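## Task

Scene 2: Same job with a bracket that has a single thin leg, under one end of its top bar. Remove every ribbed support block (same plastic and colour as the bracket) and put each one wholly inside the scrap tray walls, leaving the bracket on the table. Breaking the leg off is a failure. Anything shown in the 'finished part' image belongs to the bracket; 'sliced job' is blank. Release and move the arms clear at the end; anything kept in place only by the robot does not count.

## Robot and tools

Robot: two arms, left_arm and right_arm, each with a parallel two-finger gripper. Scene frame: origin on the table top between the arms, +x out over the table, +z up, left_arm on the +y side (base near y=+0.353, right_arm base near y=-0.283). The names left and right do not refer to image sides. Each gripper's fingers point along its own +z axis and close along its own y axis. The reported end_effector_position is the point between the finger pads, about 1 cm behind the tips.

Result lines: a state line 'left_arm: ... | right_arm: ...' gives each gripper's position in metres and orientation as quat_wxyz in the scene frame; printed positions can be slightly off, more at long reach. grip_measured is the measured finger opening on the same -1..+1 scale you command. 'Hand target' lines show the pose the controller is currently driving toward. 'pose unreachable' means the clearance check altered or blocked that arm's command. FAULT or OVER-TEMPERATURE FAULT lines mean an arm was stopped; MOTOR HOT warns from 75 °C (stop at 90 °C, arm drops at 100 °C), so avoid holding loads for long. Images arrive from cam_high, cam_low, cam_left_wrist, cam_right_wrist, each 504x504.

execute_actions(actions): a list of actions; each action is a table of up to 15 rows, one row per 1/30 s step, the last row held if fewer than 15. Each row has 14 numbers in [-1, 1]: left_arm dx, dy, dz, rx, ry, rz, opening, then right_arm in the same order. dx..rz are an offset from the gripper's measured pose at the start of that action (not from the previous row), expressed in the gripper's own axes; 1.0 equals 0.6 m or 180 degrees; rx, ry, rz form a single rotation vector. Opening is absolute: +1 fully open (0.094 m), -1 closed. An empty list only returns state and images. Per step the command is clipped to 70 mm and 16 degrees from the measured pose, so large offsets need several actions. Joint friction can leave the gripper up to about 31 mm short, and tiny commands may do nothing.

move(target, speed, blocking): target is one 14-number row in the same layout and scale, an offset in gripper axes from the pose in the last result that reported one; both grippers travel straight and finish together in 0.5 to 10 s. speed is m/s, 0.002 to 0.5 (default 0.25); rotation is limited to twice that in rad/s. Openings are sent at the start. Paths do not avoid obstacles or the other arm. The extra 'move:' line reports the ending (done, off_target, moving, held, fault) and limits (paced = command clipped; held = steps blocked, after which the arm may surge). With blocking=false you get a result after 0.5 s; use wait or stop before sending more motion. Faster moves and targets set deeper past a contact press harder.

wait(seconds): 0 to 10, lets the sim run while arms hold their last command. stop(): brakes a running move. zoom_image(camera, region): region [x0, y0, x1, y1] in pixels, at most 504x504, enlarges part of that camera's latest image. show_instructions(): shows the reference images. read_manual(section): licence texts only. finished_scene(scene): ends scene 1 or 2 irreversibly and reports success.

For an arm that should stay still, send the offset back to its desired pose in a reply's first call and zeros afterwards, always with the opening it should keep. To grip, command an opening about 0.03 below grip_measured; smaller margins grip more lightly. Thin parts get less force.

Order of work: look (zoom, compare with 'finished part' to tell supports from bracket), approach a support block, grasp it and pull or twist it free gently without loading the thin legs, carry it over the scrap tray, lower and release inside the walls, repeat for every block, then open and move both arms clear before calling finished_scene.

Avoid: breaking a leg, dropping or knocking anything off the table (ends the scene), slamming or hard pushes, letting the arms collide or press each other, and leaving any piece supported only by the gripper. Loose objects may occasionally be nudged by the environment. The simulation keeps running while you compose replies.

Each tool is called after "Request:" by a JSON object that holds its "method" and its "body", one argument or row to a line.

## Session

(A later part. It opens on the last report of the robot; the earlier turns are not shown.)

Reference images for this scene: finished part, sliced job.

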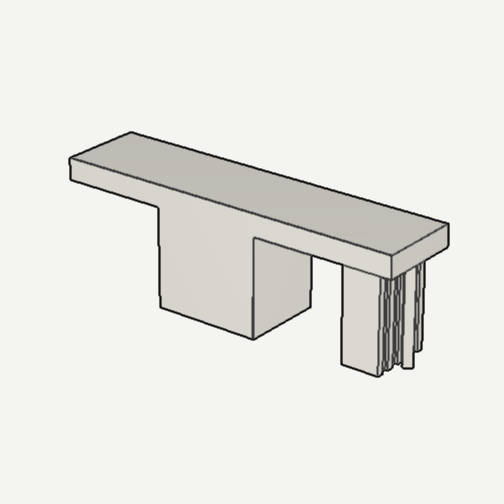

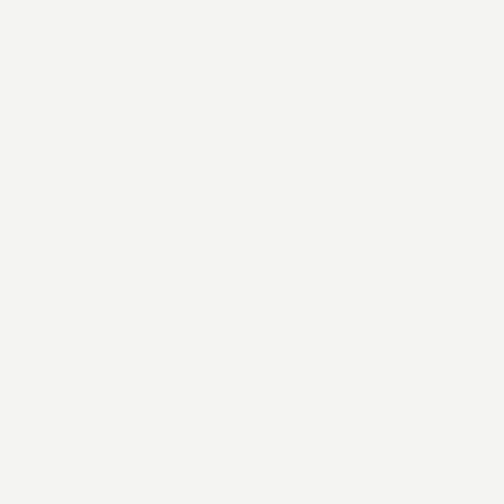

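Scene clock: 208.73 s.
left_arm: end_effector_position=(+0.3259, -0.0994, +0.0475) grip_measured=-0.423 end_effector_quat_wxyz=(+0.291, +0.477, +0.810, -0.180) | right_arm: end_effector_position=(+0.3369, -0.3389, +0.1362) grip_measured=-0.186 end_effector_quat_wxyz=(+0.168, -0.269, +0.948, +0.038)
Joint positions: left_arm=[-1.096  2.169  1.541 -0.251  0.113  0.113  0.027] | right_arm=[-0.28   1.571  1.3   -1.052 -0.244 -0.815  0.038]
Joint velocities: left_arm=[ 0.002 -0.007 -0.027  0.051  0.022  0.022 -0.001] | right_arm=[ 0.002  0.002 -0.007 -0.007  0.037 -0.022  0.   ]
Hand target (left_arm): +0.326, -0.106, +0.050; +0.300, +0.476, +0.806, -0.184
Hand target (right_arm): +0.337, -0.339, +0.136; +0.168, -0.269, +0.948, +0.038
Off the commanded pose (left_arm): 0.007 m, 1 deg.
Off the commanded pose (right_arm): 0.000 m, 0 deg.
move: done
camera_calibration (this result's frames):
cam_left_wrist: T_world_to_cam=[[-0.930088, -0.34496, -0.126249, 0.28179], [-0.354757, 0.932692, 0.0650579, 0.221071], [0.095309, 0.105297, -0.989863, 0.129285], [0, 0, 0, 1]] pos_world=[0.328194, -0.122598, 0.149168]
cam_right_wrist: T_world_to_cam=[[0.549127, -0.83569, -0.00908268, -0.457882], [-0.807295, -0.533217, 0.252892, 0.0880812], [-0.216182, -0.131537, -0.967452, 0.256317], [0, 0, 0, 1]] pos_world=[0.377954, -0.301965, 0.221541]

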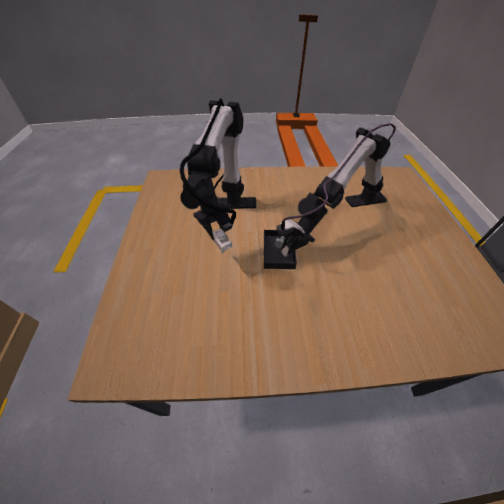

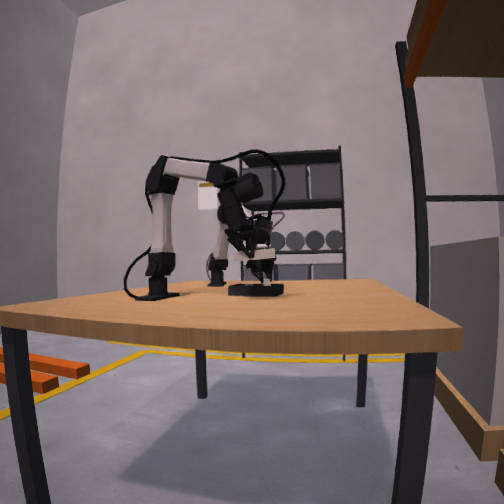

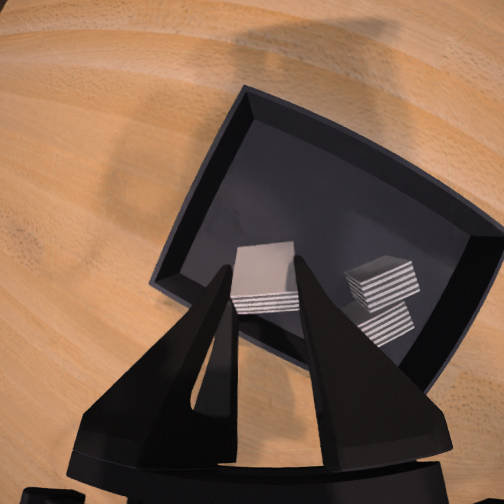

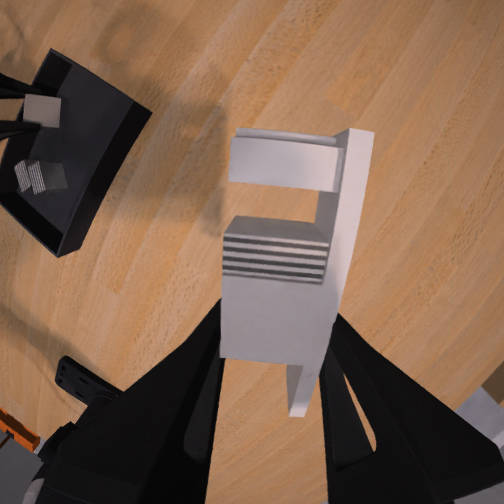

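Request:
{"method": "move", "body": {
  "target": [-0.032,-0.028,0.048,0,0,0,-0.6,0,0,0,0,0,0,-0.4],
  "speed": 0.05
}}

Request:
{"method": "move", "body": {
  "target": [0,0,0,0,0,0,-0.15,0,0,0,0,0,0,-0.4]
}}

Request:
{"method": "move", "body": {
  "target": [0,0,-0.16,0,0,0,-0.15,0,0,0,0,0,0,-0.4],
  "speed": 0.15
}}

Request:
{"method": "move", "body": {
  "target": [0.082,0.107,-0.108,0,-0.282,0,-0.15,0,0,0,0,0,0,-0.4]
}}

Request:
{"method": "move", "body": {
  "target": [0,0,0,0,0,0.5,-0.15,-0.222,0.405,0.07,0,0.01,-0.03,-0.4],
  "speed": 0.3
}}

Scene clock: 217.17 s.
left_arm: end_effector_position=(+0.3257, -0.1322, +0.0353) grip_measured=-0.423 end_effector_quat_wxyz=(+0.286, +0.479, +0.809, -0.182) | right_arm: end_effector_position=(+0.3369, -0.3389, +0.1362) grip_measured=-0.186 end_effector_quat_wxyz=(+0.168, -0.269, +0.948, +0.038)
Joint positions: left_arm=[-1.136  2.287  1.691 -0.288  0.096  0.085  0.027] | right_arm=[-0.28   1.571  1.3   -1.052 -0.244 -0.815  0.038]
Joint velocities: left_arm=[-0.007 -0.002  0.002 -0.081  0.022 -0.051  0.   ] | right_arm=[-0.022  0.002 -0.007 -0.022  0.007  0.022 -0.001]
Hand target (left_arm): +0.327, -0.136, +0.038; +0.291, +0.477, +0.810, -0.180
Hand target (right_arm): +0.337, -0.339, +0.136; +0.168, -0.269, +0.948, +0.038
Off the commanded pose (left_arm): 0.005 m, 1 deg.
Off the commanded pose (right_arm): 0.000 m, 0 deg.
move: done
camera_calibration (this result's frames):
cam_left_wrist: T_world_to_cam=[[-0.933587, -0.337665, -0.119986, 0.270633], [-0.347322, 0.935053, 0.0710149, 0.250042], [0.0882144, 0.107973, -0.990232, 0.123374], [0, 0, 0, 1]] pos_world=[0.328621, -0.15574, 0.136885]
cam_right_wrist: T_world_to_cam=[[0.549127, -0.83569, -0.00908268, -0.457882], [-0.807295, -0.533217, 0.252892, 0.0880812], [-0.216182, -0.131537, -0.967452, 0.256317], [0, 0, 0, 1]] pos_world=[0.377954, -0.301965, 0.221541]

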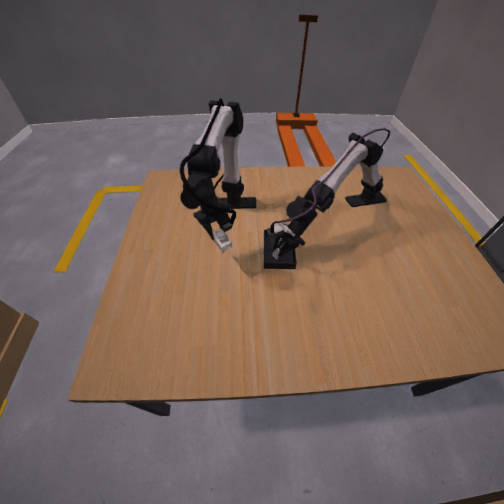

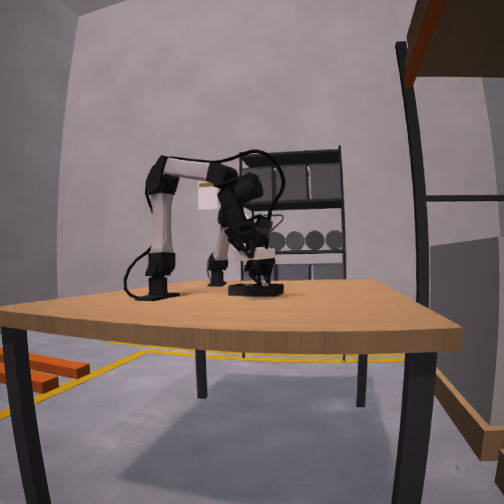

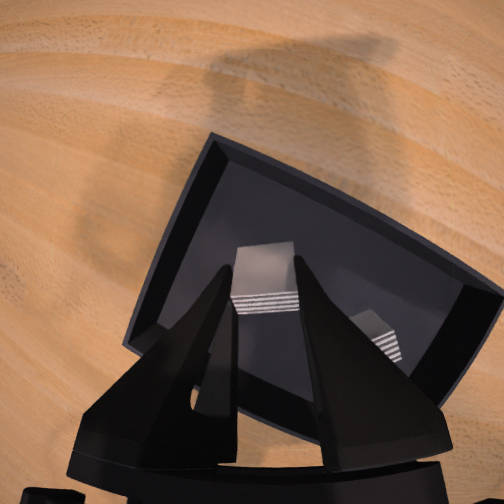

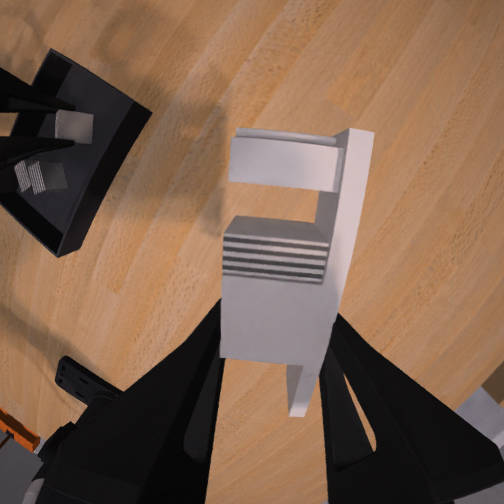

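Scene clock: 217.67 s.
left_arm: end_effector_position=(+0.3257, -0.1322, +0.0353) grip_measured=-0.152 end_effector_quat_wxyz=(+0.286, +0.479, +0.809, -0.182) | right_arm: end_effector_position=(+0.3369, -0.3389, +0.1362) grip_measured=-0.186 end_effector_quat_wxyz=(+0.168, -0.269, +0.948, +0.038)
Joint positions: left_arm=[-1.136  2.287  1.691 -0.288  0.096  0.085  0.04 ] | right_arm=[-0.28   1.571  1.3   -1.052 -0.244 -0.815  0.038]
Joint velocities: left_arm=[-0.002 -0.007 -0.002 -0.022  0.095 -0.037  0.001] | right_arm=[-0.012 -0.012 -0.002 -0.066  0.022  0.022 -0.   ]
Hand target (left_arm): +0.326, -0.132, +0.035; +0.286, +0.479, +0.809, -0.182
Hand target (right_arm): +0.337, -0.339, +0.136; +0.168, -0.269, +0.948, +0.038
Off the commanded pose (left_arm): 0.000 m, 0 deg.
Off the commanded pose (right_arm): 0.000 m, 0 deg.
move: done
camera_calibration (this result's frames):
cam_left_wrist: T_world_to_cam=[[-0.933587, -0.337665, -0.119986, 0.270633], [-0.347322, 0.935053, 0.0710149, 0.250042], [0.0882144, 0.107973, -0.990232, 0.123374], [0, 0, 0, 1]] pos_world=[0.328621, -0.15574, 0.136885]
cam_right_wrist: T_world_to_cam=[[0.549127, -0.83569, -0.00908268, -0.457882], [-0.807295, -0.533217, 0.252892, 0.0880812], [-0.216182, -0.131537, -0.967452, 0.256317], [0, 0, 0, 1]] pos_world=[0.377954, -0.301965, 0.221541]

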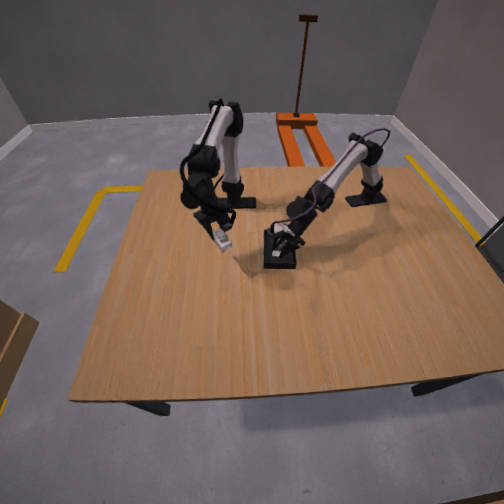

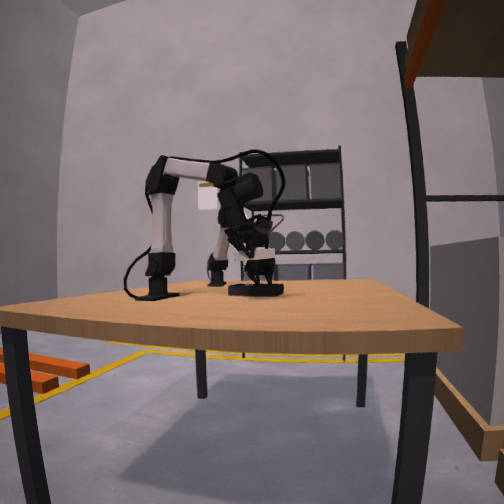

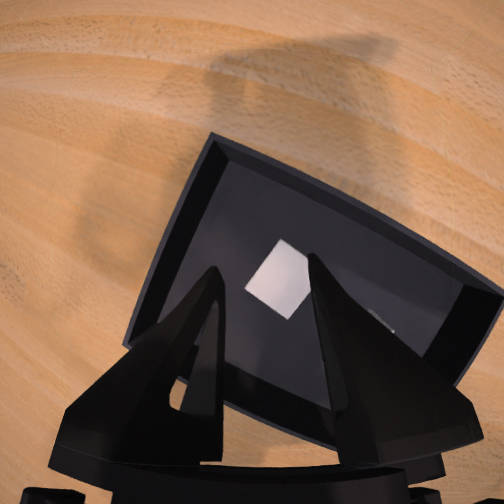

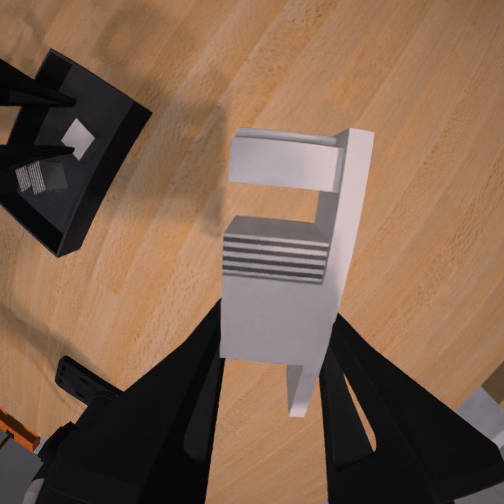

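Scene clock: 218.93 s.
left_arm: end_effector_position=(+0.2990, -0.0817, +0.1086) grip_measured=-0.152 end_effector_quat_wxyz=(+0.290, +0.477, +0.810, -0.180) | right_arm: end_effector_position=(+0.3369, -0.3389, +0.1362) grip_measured=-0.186 end_effector_quat_wxyz=(+0.168, -0.269, +0.948, +0.038)
Joint positions: left_arm=[-1.121  1.986  1.516 -0.409  0.097  0.095  0.04 ] | right_arm=[-0.28   1.571  1.3   -1.052 -0.244 -0.815  0.038]
Joint velocities: left_arm=[-0.007 -0.002  0.012 -0.022  0.007  0.022 -0.   ] | right_arm=[-0.002  0.002 -0.002  0.022 -0.037 -0.037 -0.001]
Hand target (left_arm): +0.297, -0.078, +0.109; +0.286, +0.479, +0.809, -0.182
Hand target (right_arm): +0.337, -0.339, +0.136; +0.168, -0.269, +0.948, +0.038
Off the commanded pose (left_arm): 0.004 m, 1 deg.
Off the commanded pose (right_arm): 0.000 m, 0 deg.
move: done
camera_calibration (this result's frames):
cam_left_wrist: T_world_to_cam=[[-0.930565, -0.343669, -0.126251, 0.270793], [-0.353689, 0.932931, 0.0674122, 0.190425], [0.0946163, 0.107385, -0.989705, 0.1908], [0, 0, 0, 1]] pos_world=[0.301289, -0.10508, 0.210186]
cam_right_wrist: T_world_to_cam=[[0.549127, -0.83569, -0.00908268, -0.457882], [-0.807295, -0.533217, 0.252892, 0.0880812], [-0.216182, -0.131537, -0.967452, 0.256317], [0, 0, 0, 1]] pos_world=[0.377954, -0.301965, 0.221541]

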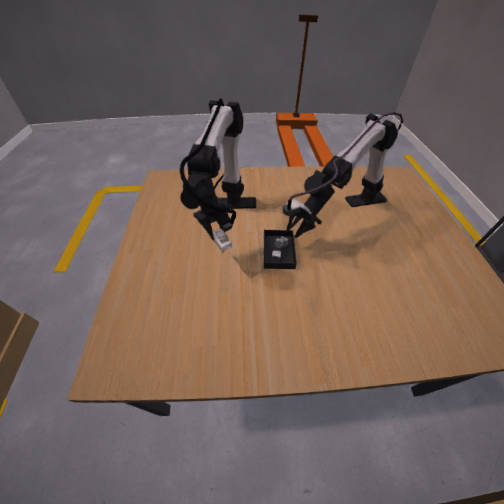

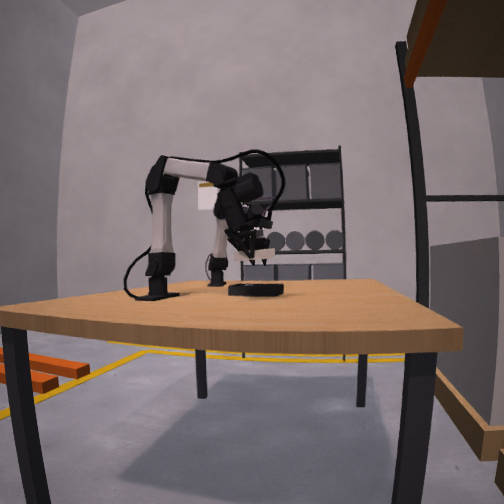

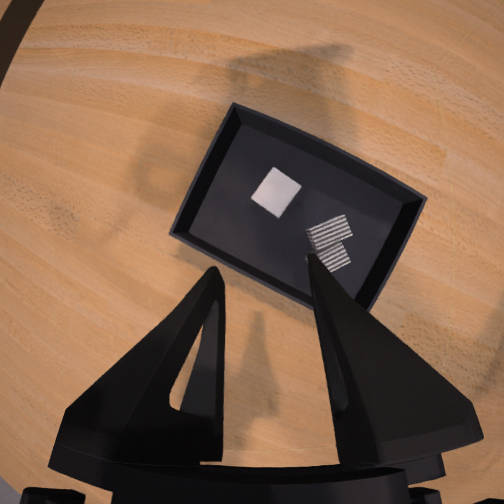

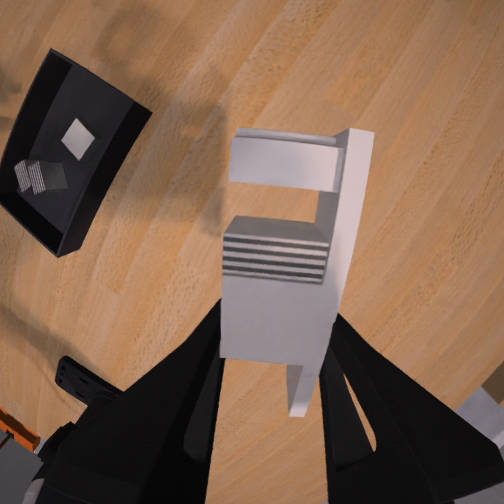

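Scene clock: 221.50 s.
left_arm: end_effector_position=(+0.3189, +0.0165, +0.1288) grip_measured=-0.152 end_effector_quat_wxyz=(+0.614, +0.352, +0.607, -0.360) | right_arm: end_effector_position=(+0.3369, -0.3389, +0.1362) grip_measured=-0.186 end_effector_quat_wxyz=(+0.168, -0.269, +0.948, +0.038)
Joint positions: left_arm=[-0.857  1.978  0.585  1.408  0.385 -0.011  0.04 ] | right_arm=[-0.28   1.571  1.3   -1.052 -0.244 -0.815  0.038]
Joint velocities: left_arm=[-0.002  0.007  0.007  0.007  0.037  0.037  0.001] | right_arm=[ 0.012  0.017 -0.037 -0.007 -0.022  0.066 -0.   ]
Hand target (left_arm): +0.317, +0.018, +0.125; +0.611, +0.353, +0.608, -0.365
Hand target (right_arm): +0.337, -0.339, +0.136; +0.168, -0.269, +0.948, +0.038
Off the commanded pose (left_arm): 0.004 m, 1 deg.
Off the commanded pose (right_arm): 0.000 m, 0 deg.
move: done
camera_calibration (this result's frames):
cam_left_wrist: T_world_to_cam=[[-0.845405, -0.497057, -0.19551, 0.309918], [-0.21774, 0.65496, -0.723614, 0.167606], [0.487729, -0.569176, -0.661936, 0.0419191], [0, 0, 0, 1]] pos_world=[0.278056, 0.0681308, 0.209622]
cam_right_wrist: T_world_to_cam=[[0.549127, -0.83569, -0.00908268, -0.457882], [-0.807295, -0.533217, 0.252892, 0.0880812], [-0.216182, -0.131537, -0.967452, 0.256317], [0, 0, 0, 1]] pos_world=[0.377954, -0.301965, 0.221541]

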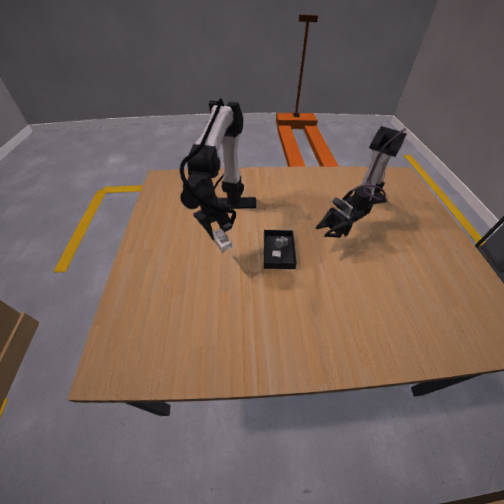

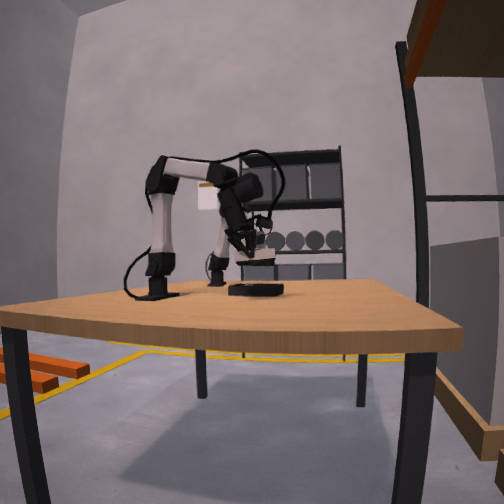

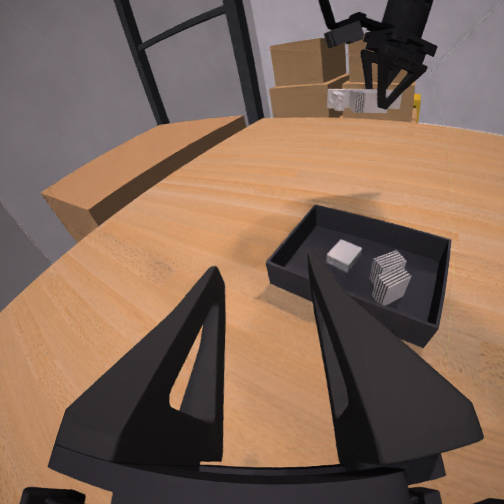

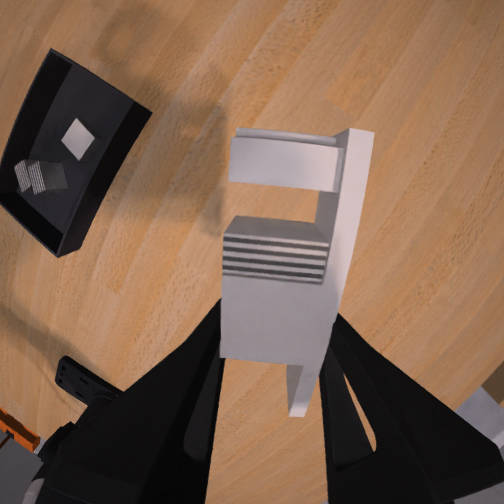

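Scene clock: 224.73 s.
left_arm: end_effector_position=(+0.3189, +0.0165, +0.1288) grip_measured=-0.152 end_effector_quat_wxyz=(+0.690, +0.678, +0.183, +0.176) | right_arm: end_effector_position=(+0.3297, -0.0573, +0.1394) grip_measured=-0.186 end_effector_quat_wxyz=(+0.158, -0.317, +0.935, +0.032)
Joint positions: left_arm=[-0.857  1.978  0.585  1.408  0.385  1.552  0.04 ] | right_arm=[ 0.637  1.736  1.491 -1.004  0.03  -0.033  0.038]
Joint velocities: left_arm=[-0.012  0.002  0.007  0.022 -0.007  0.007 -0.   ] | right_arm=[-0.007  0.002  0.007 -0.007  0.066  0.051 -0.   ]
Hand target (left_arm): +0.319, +0.016, +0.129; +0.689, +0.679, +0.180, +0.179
Hand target (right_arm): +0.332, -0.055, +0.138; +0.154, -0.314, +0.936, +0.029
Off the commanded pose (left_arm): 0.000 m, 0 deg.
Off the commanded pose (right_arm): 0.003 m, 1 deg.
move: done
camera_calibration (this result's frames):
cam_left_wrist: T_world_to_cam=[[0.177057, 0.0679971, -0.981849, 0.0757811], [0.284149, 0.951597, 0.117143, -0.105598], [0.94229, -0.299733, 0.149165, -0.211925], [0, 0, 0, 1]] pos_world=[0.216283, 0.031813, 0.118387]
cam_right_wrist: T_world_to_cam=[[0.626733, -0.779143, 0.0119535, -0.243896], [-0.750778, -0.599667, 0.277006, 0.205796], [-0.208659, -0.182583, -0.960794, 0.288581], [0, 0, 0, 1]] pos_world=[0.36758, -0.0139309, 0.223175]

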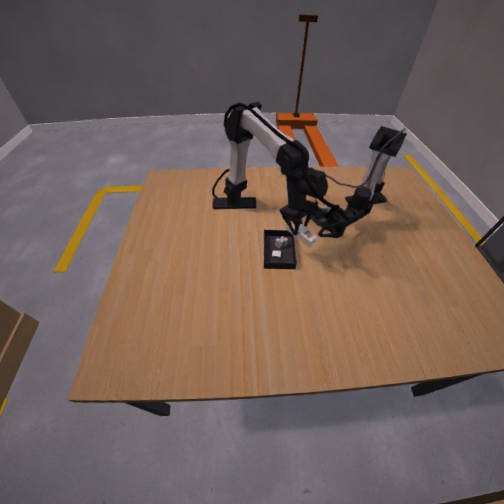

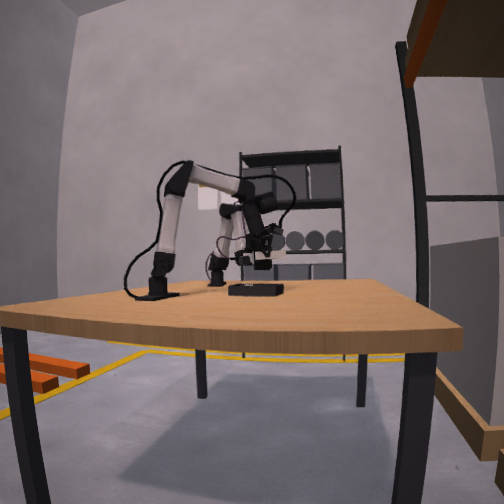

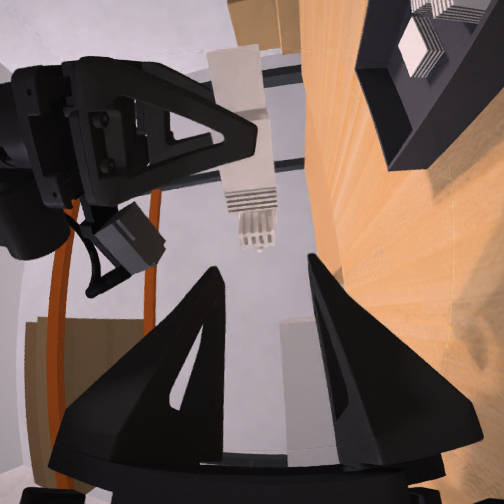

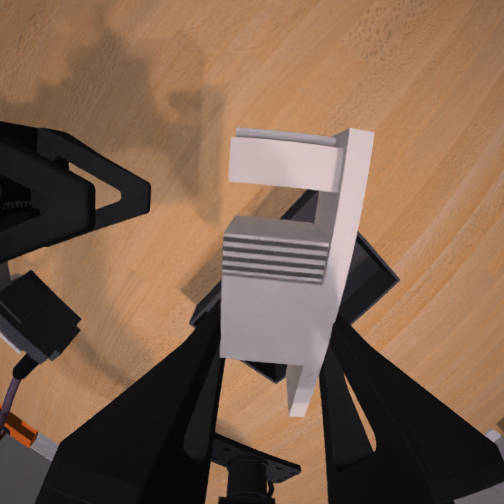

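Request:
{"method": "move", "body": {
  "target": [0,0.009,0.065,0,0,0,-0.1,0,0,0,0,0,0,-0.4],
  "speed": 0.04
}}

Scene clock: 228.33 s.
left_arm: end_effector_position=(+0.3352, -0.0129, +0.1343) grip_measured=-0.102 end_effector_quat_wxyz=(+0.689, +0.680, +0.181, +0.174) | right_arm: end_effector_position=(+0.3296, -0.0575, +0.1394) grip_measured=-0.186 end_effector_quat_wxyz=(+0.157, -0.316, +0.935, +0.032)
Joint positions: left_arm=[-0.893  2.019  0.723  1.307  0.355  1.554  0.042] | right_arm=[ 0.637  1.736  1.491 -1.005  0.031 -0.032  0.038]
Joint velocities: left_arm=[-0.007 -0.017  0.007  0.037 -0.051 -0.066  0.001] | right_arm=[-0.022  0.027  0.022 -0.081  0.007  0.022  0.001]
Hand target (left_arm): +0.338, -0.017, +0.135; +0.690, +0.678, +0.183, +0.176
Hand target (right_arm): +0.330, -0.057, +0.139; +0.157, -0.317, +0.935, +0.032
Off the commanded pose (left_arm): 0.005 m, 0 deg.
Off the commanded pose (right_arm): 0.000 m, 0 deg.
move: done
camera_calibration (this result's frames):
cam_left_wrist: T_world_to_cam=[[0.176322, 0.0706069, -0.981797, 0.08061], [0.289697, 0.949526, 0.120313, -0.0852416], [0.940737, -0.305638, 0.146968, -0.236191], [0, 0, 0, 1]] pos_world=[0.232675, 0.00305841, 0.124111]
cam_right_wrist: T_world_to_cam=[[0.6258, -0.779893, 0.0119168, -0.243682], [-0.751337, -0.598643, 0.277705, 0.205783], [-0.209446, -0.182741, -0.960592, 0.288697], [0, 0, 0, 1]] pos_world=[0.367575, -0.0140986, 0.223077]

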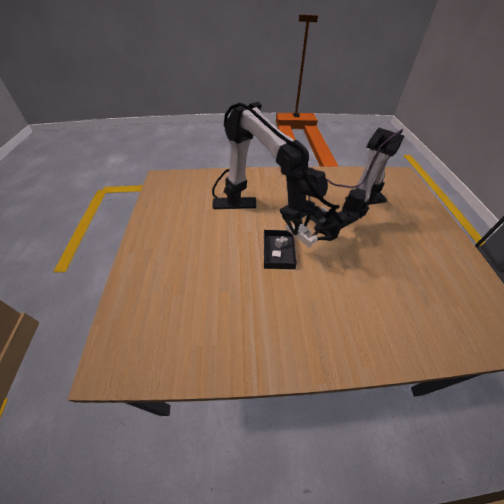

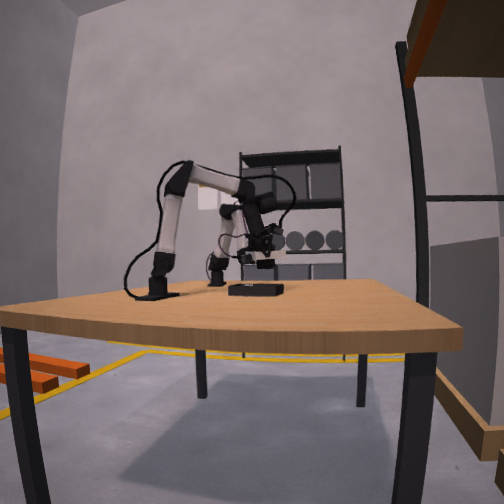

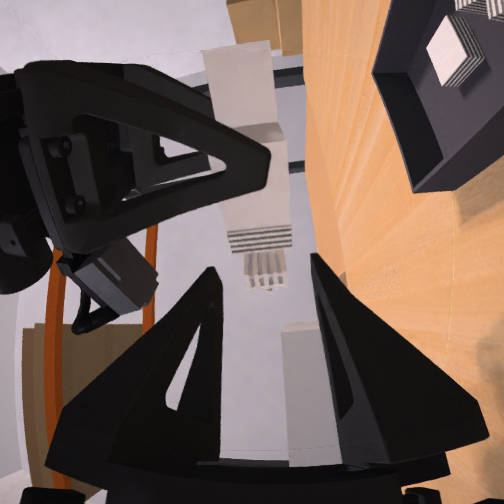

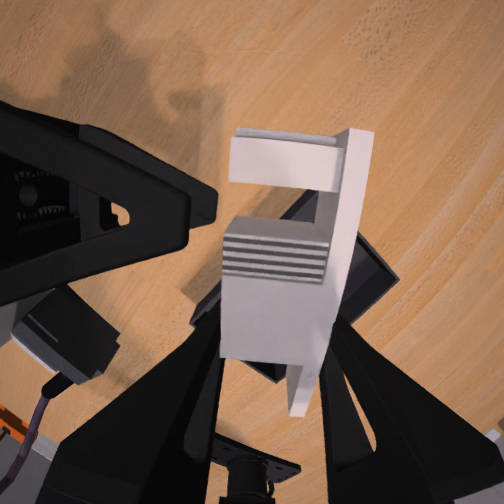

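Request:
{"method": "move", "body": {
  "target": [-0.007,0.001,0.045,0,0,0,-0.2,0,0,0,0,0,0,-0.4],
  "speed": 0.025
}}

Request:
{"method": "move", "body": {
  "target": [0,0,0,0,0,0,-0.65,0,0,0,0,0,0,-0.4]
}}

Scene clock: 232.17 s.
left_arm: end_effector_position=(+0.3419, -0.0339, +0.1346) grip_measured=-0.198 end_effector_quat_wxyz=(+0.688, +0.682, +0.180, +0.171) | right_arm: end_effector_position=(+0.3296, -0.0575, +0.1394) grip_measured=-0.186 end_effector_quat_wxyz=(+0.157, -0.316, +0.935, +0.032)
Joint positions: left_arm=[-0.923  2.058  0.808  1.256  0.331  1.554  0.038] | right_arm=[ 0.637  1.736  1.491 -1.005  0.031 -0.032  0.038]
Joint velocities: left_arm=[-0.007 -0.007 -0.022 -0.007 -0.007  0.022 -0.   ] | right_arm=[ 0.017  0.012  0.012 -0.11  -0.037 -0.051  0.   ]
Hand target (left_arm): +0.345, -0.038, +0.135; +0.689, +0.680, +0.181, +0.174
Hand target (right_arm): +0.330, -0.057, +0.139; +0.157, -0.316, +0.935, +0.032
Off the commanded pose (left_arm): 0.005 m, 0 deg.
Off the commanded pose (right_arm): 0.000 m, 0 deg.
move: done
camera_calibration (this result's frames):
cam_left_wrist: T_world_to_cam=[[0.173258, 0.0723673, -0.982214, 0.0823802], [0.295919, 0.94739, 0.122, -0.069726], [0.939369, -0.311793, 0.142728, -0.248122], [0, 0, 0, 1]] pos_world=[0.239439, -0.0172669, 0.124836]
cam_right_wrist: T_world_to_cam=[[0.6258, -0.779893, 0.0119168, -0.243682], [-0.751337, -0.598643, 0.277705, 0.205783], [-0.209446, -0.182741, -0.960592, 0.288697], [0, 0, 0, 1]] pos_world=[0.367575, -0.0140986, 0.223077]

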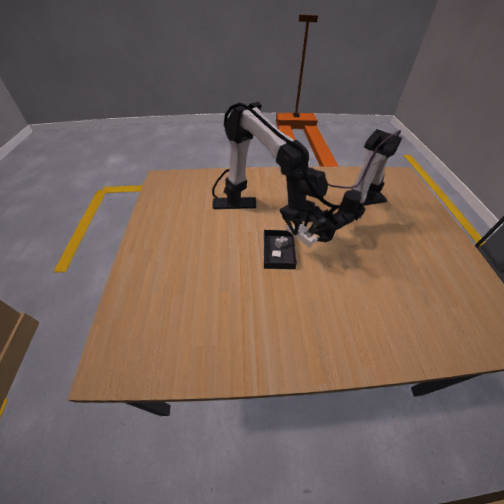

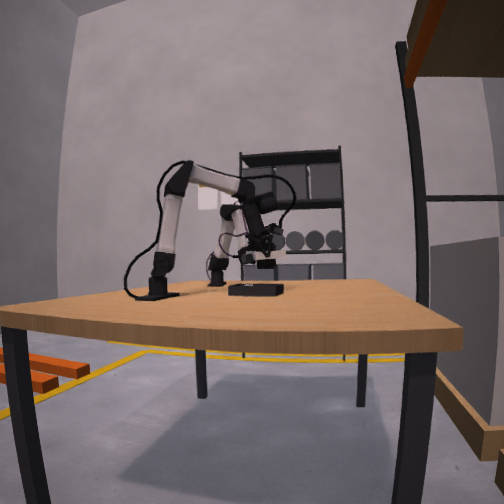

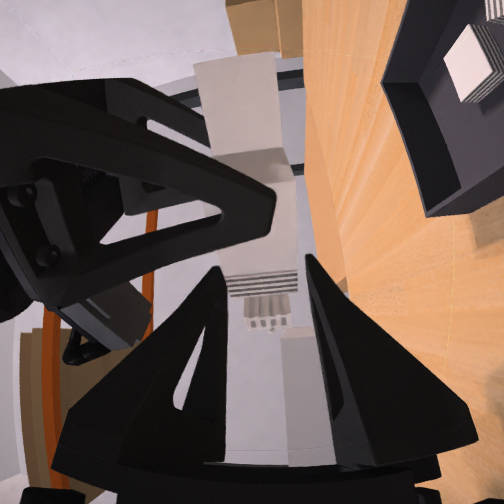

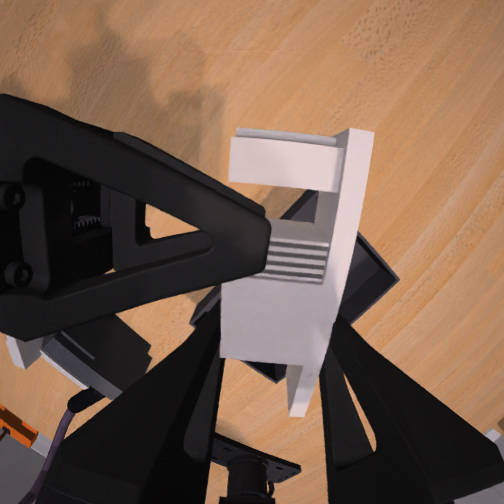

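Scene clock: 232.67 s.
left_arm: end_effector_position=(+0.3419, -0.0339, +0.1346) grip_measured=-0.432 end_effector_quat_wxyz=(+0.688, +0.682, +0.180, +0.171) | right_arm: end_effector_position=(+0.3295, -0.0574, +0.1394) grip_measured=-0.186 end_effector_quat_wxyz=(+0.157, -0.316, +0.935, +0.033)
Joint positions: left_arm=[-0.923  2.058  0.808  1.256  0.331  1.554  0.027] | right_arm=[ 0.637  1.736  1.491 -1.005  0.03  -0.032  0.038]
Joint velocities: left_arm=[-0.017  0.002 -0.017  0.037 -0.022  0.051 -0.001] | right_arm=[-0.002 -0.017 -0.007  0.037 -0.037  0.022 -0.   ]
Hand target (left_arm): +0.342, -0.034, +0.135; +0.688, +0.682, +0.180, +0.171
Hand target (right_arm): +0.330, -0.057, +0.139; +0.157, -0.316, +0.935, +0.032
Off the commanded pose (left_arm): 0.000 m, 0 deg.
Off the commanded pose (right_arm): 0.000 m, 0 deg.
move: done
camera_calibration (this result's frames):
cam_left_wrist: T_world_to_cam=[[0.173258, 0.0723673, -0.982214, 0.0823802], [0.295919, 0.94739, 0.122, -0.069726], [0.939369, -0.311793, 0.142728, -0.248122], [0, 0, 0, 1]] pos_world=[0.239439, -0.0172669, 0.124836]
cam_right_wrist: T_world_to_cam=[[0.625992, -0.779749, 0.0111938, -0.243506], [-0.751075, -0.598986, 0.277672, 0.20569], [-0.209809, -0.182228, -0.960611, 0.288849], [0, 0, 0, 1]] pos_world=[0.367524, -0.0140316, 0.223083]

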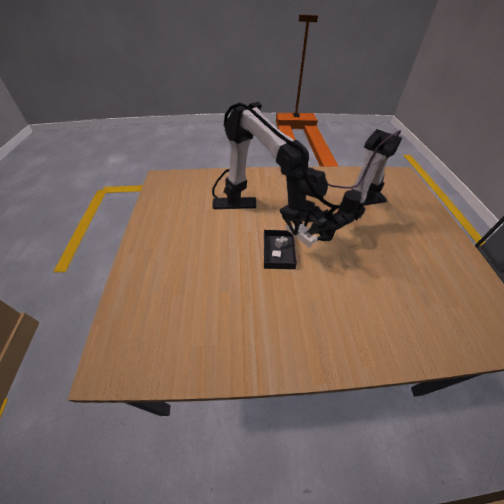

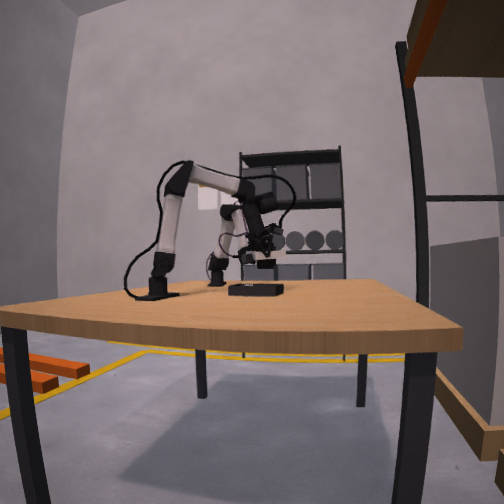

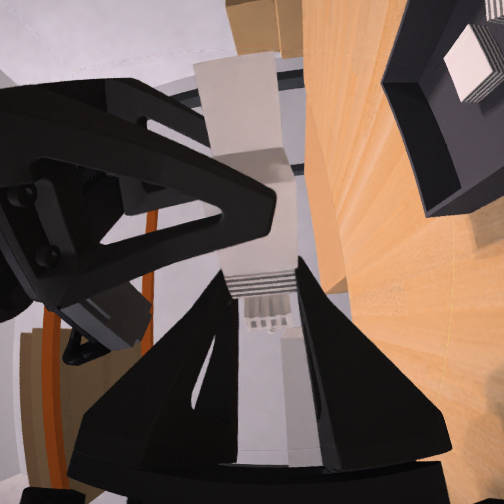

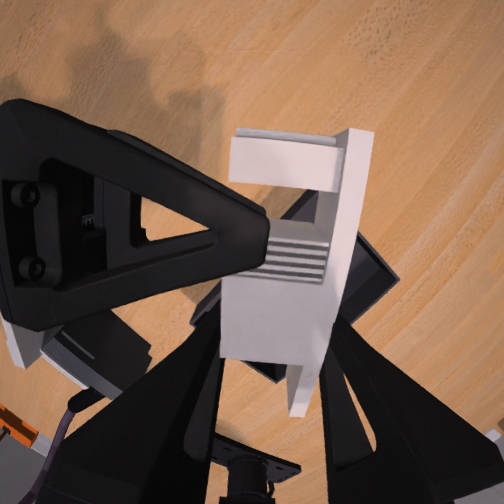

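Request:
{"method": "move", "body": {
  "target": [0.005,-0.008,-0.035,-0.04,0,0,-0.65,0.008,-0.07,-0.01,-0.05,0,0,-0.4],
  "speed": 0.02
}}

Scene clock: 238.87 s.
left_arm: end_effector_position=(+0.3362, -0.0182, +0.1351) grip_measured=-0.432 end_effector_quat_wxyz=(+0.729, +0.637, +0.169, +0.187) | right_arm: end_effector_position=(+0.3462, -0.0957, +0.1438) grip_measured=-0.186 end_effector_quat_wxyz=(+0.135, -0.326, +0.930, +0.102)
Joint positions: left_arm=[-0.906  2.153  0.748  1.545  0.338  1.516  0.027] | right_arm=[ 0.44   1.736  1.507 -1.049 -0.177 -0.219  0.038]
Joint velocities: left_arm=[-0.027 -0.002  0.002 -0.095  0.007 -0.051 -0.   ] | right_arm=[-0.007 -0.007 -0.007 -0.051 -0.095  0.007 -0.001]
Hand target (left_arm): +0.334, -0.014, +0.130; +0.728, +0.639, +0.170, +0.182
Hand target (right_arm): +0.349, -0.096, +0.145; +0.134, -0.328, +0.929, +0.106
Off the commanded pose (left_arm): 0.007 m, 1 deg.
Off the commanded pose (right_arm): 0.004 m, 1 deg.
joint sent to its limit (left arm) — the command would take joint 4 (wrist pitch) past its upper limit, so that joint was sent only as far as its limit.
move: done
camera_calibration (this result's frames):
cam_left_wrist: T_world_to_cam=[[0.238518, -0.0308657, -0.970647, 0.0573348], [0.282847, 0.958371, 0.039029, -0.0671522], [0.929035, -0.283854, 0.237319, -0.246758], [0, 0, 0, 1]] pos_world=[0.234566, -0.00391695, 0.116833]
cam_right_wrist: T_world_to_cam=[[0.654567, -0.745005, -0.128494, -0.270335], [-0.700955, -0.661743, 0.266005, 0.172337], [-0.283205, -0.0840494, -0.955369, 0.323669], [0, 0, 0, 1]] pos_world=[0.389418, -0.0601538, 0.228644]

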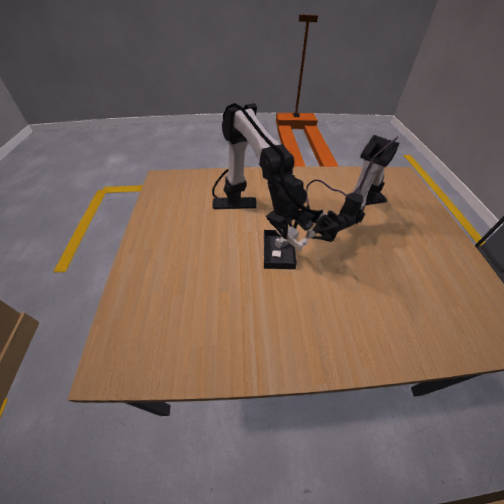

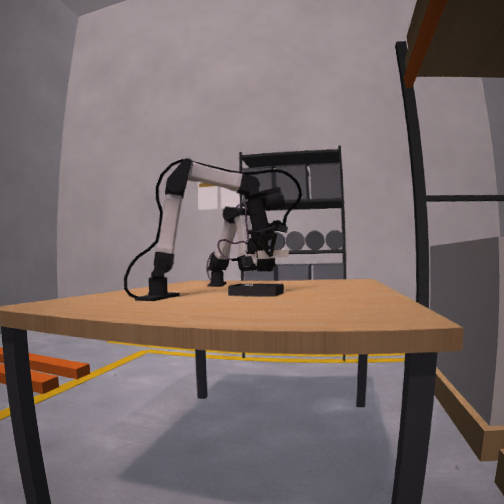

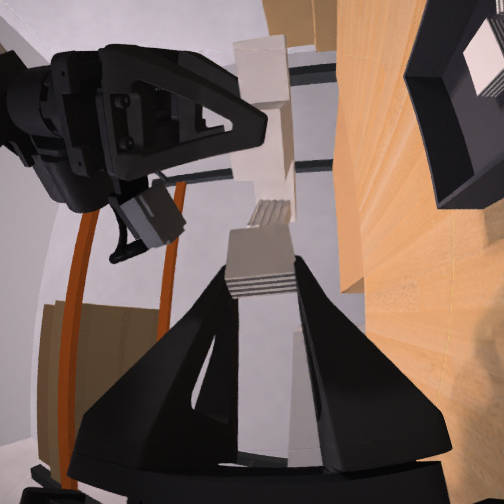

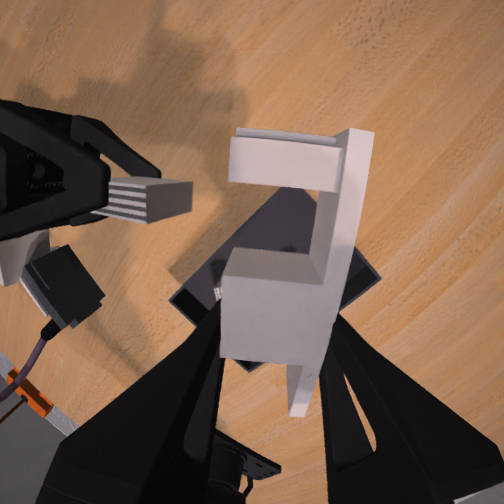

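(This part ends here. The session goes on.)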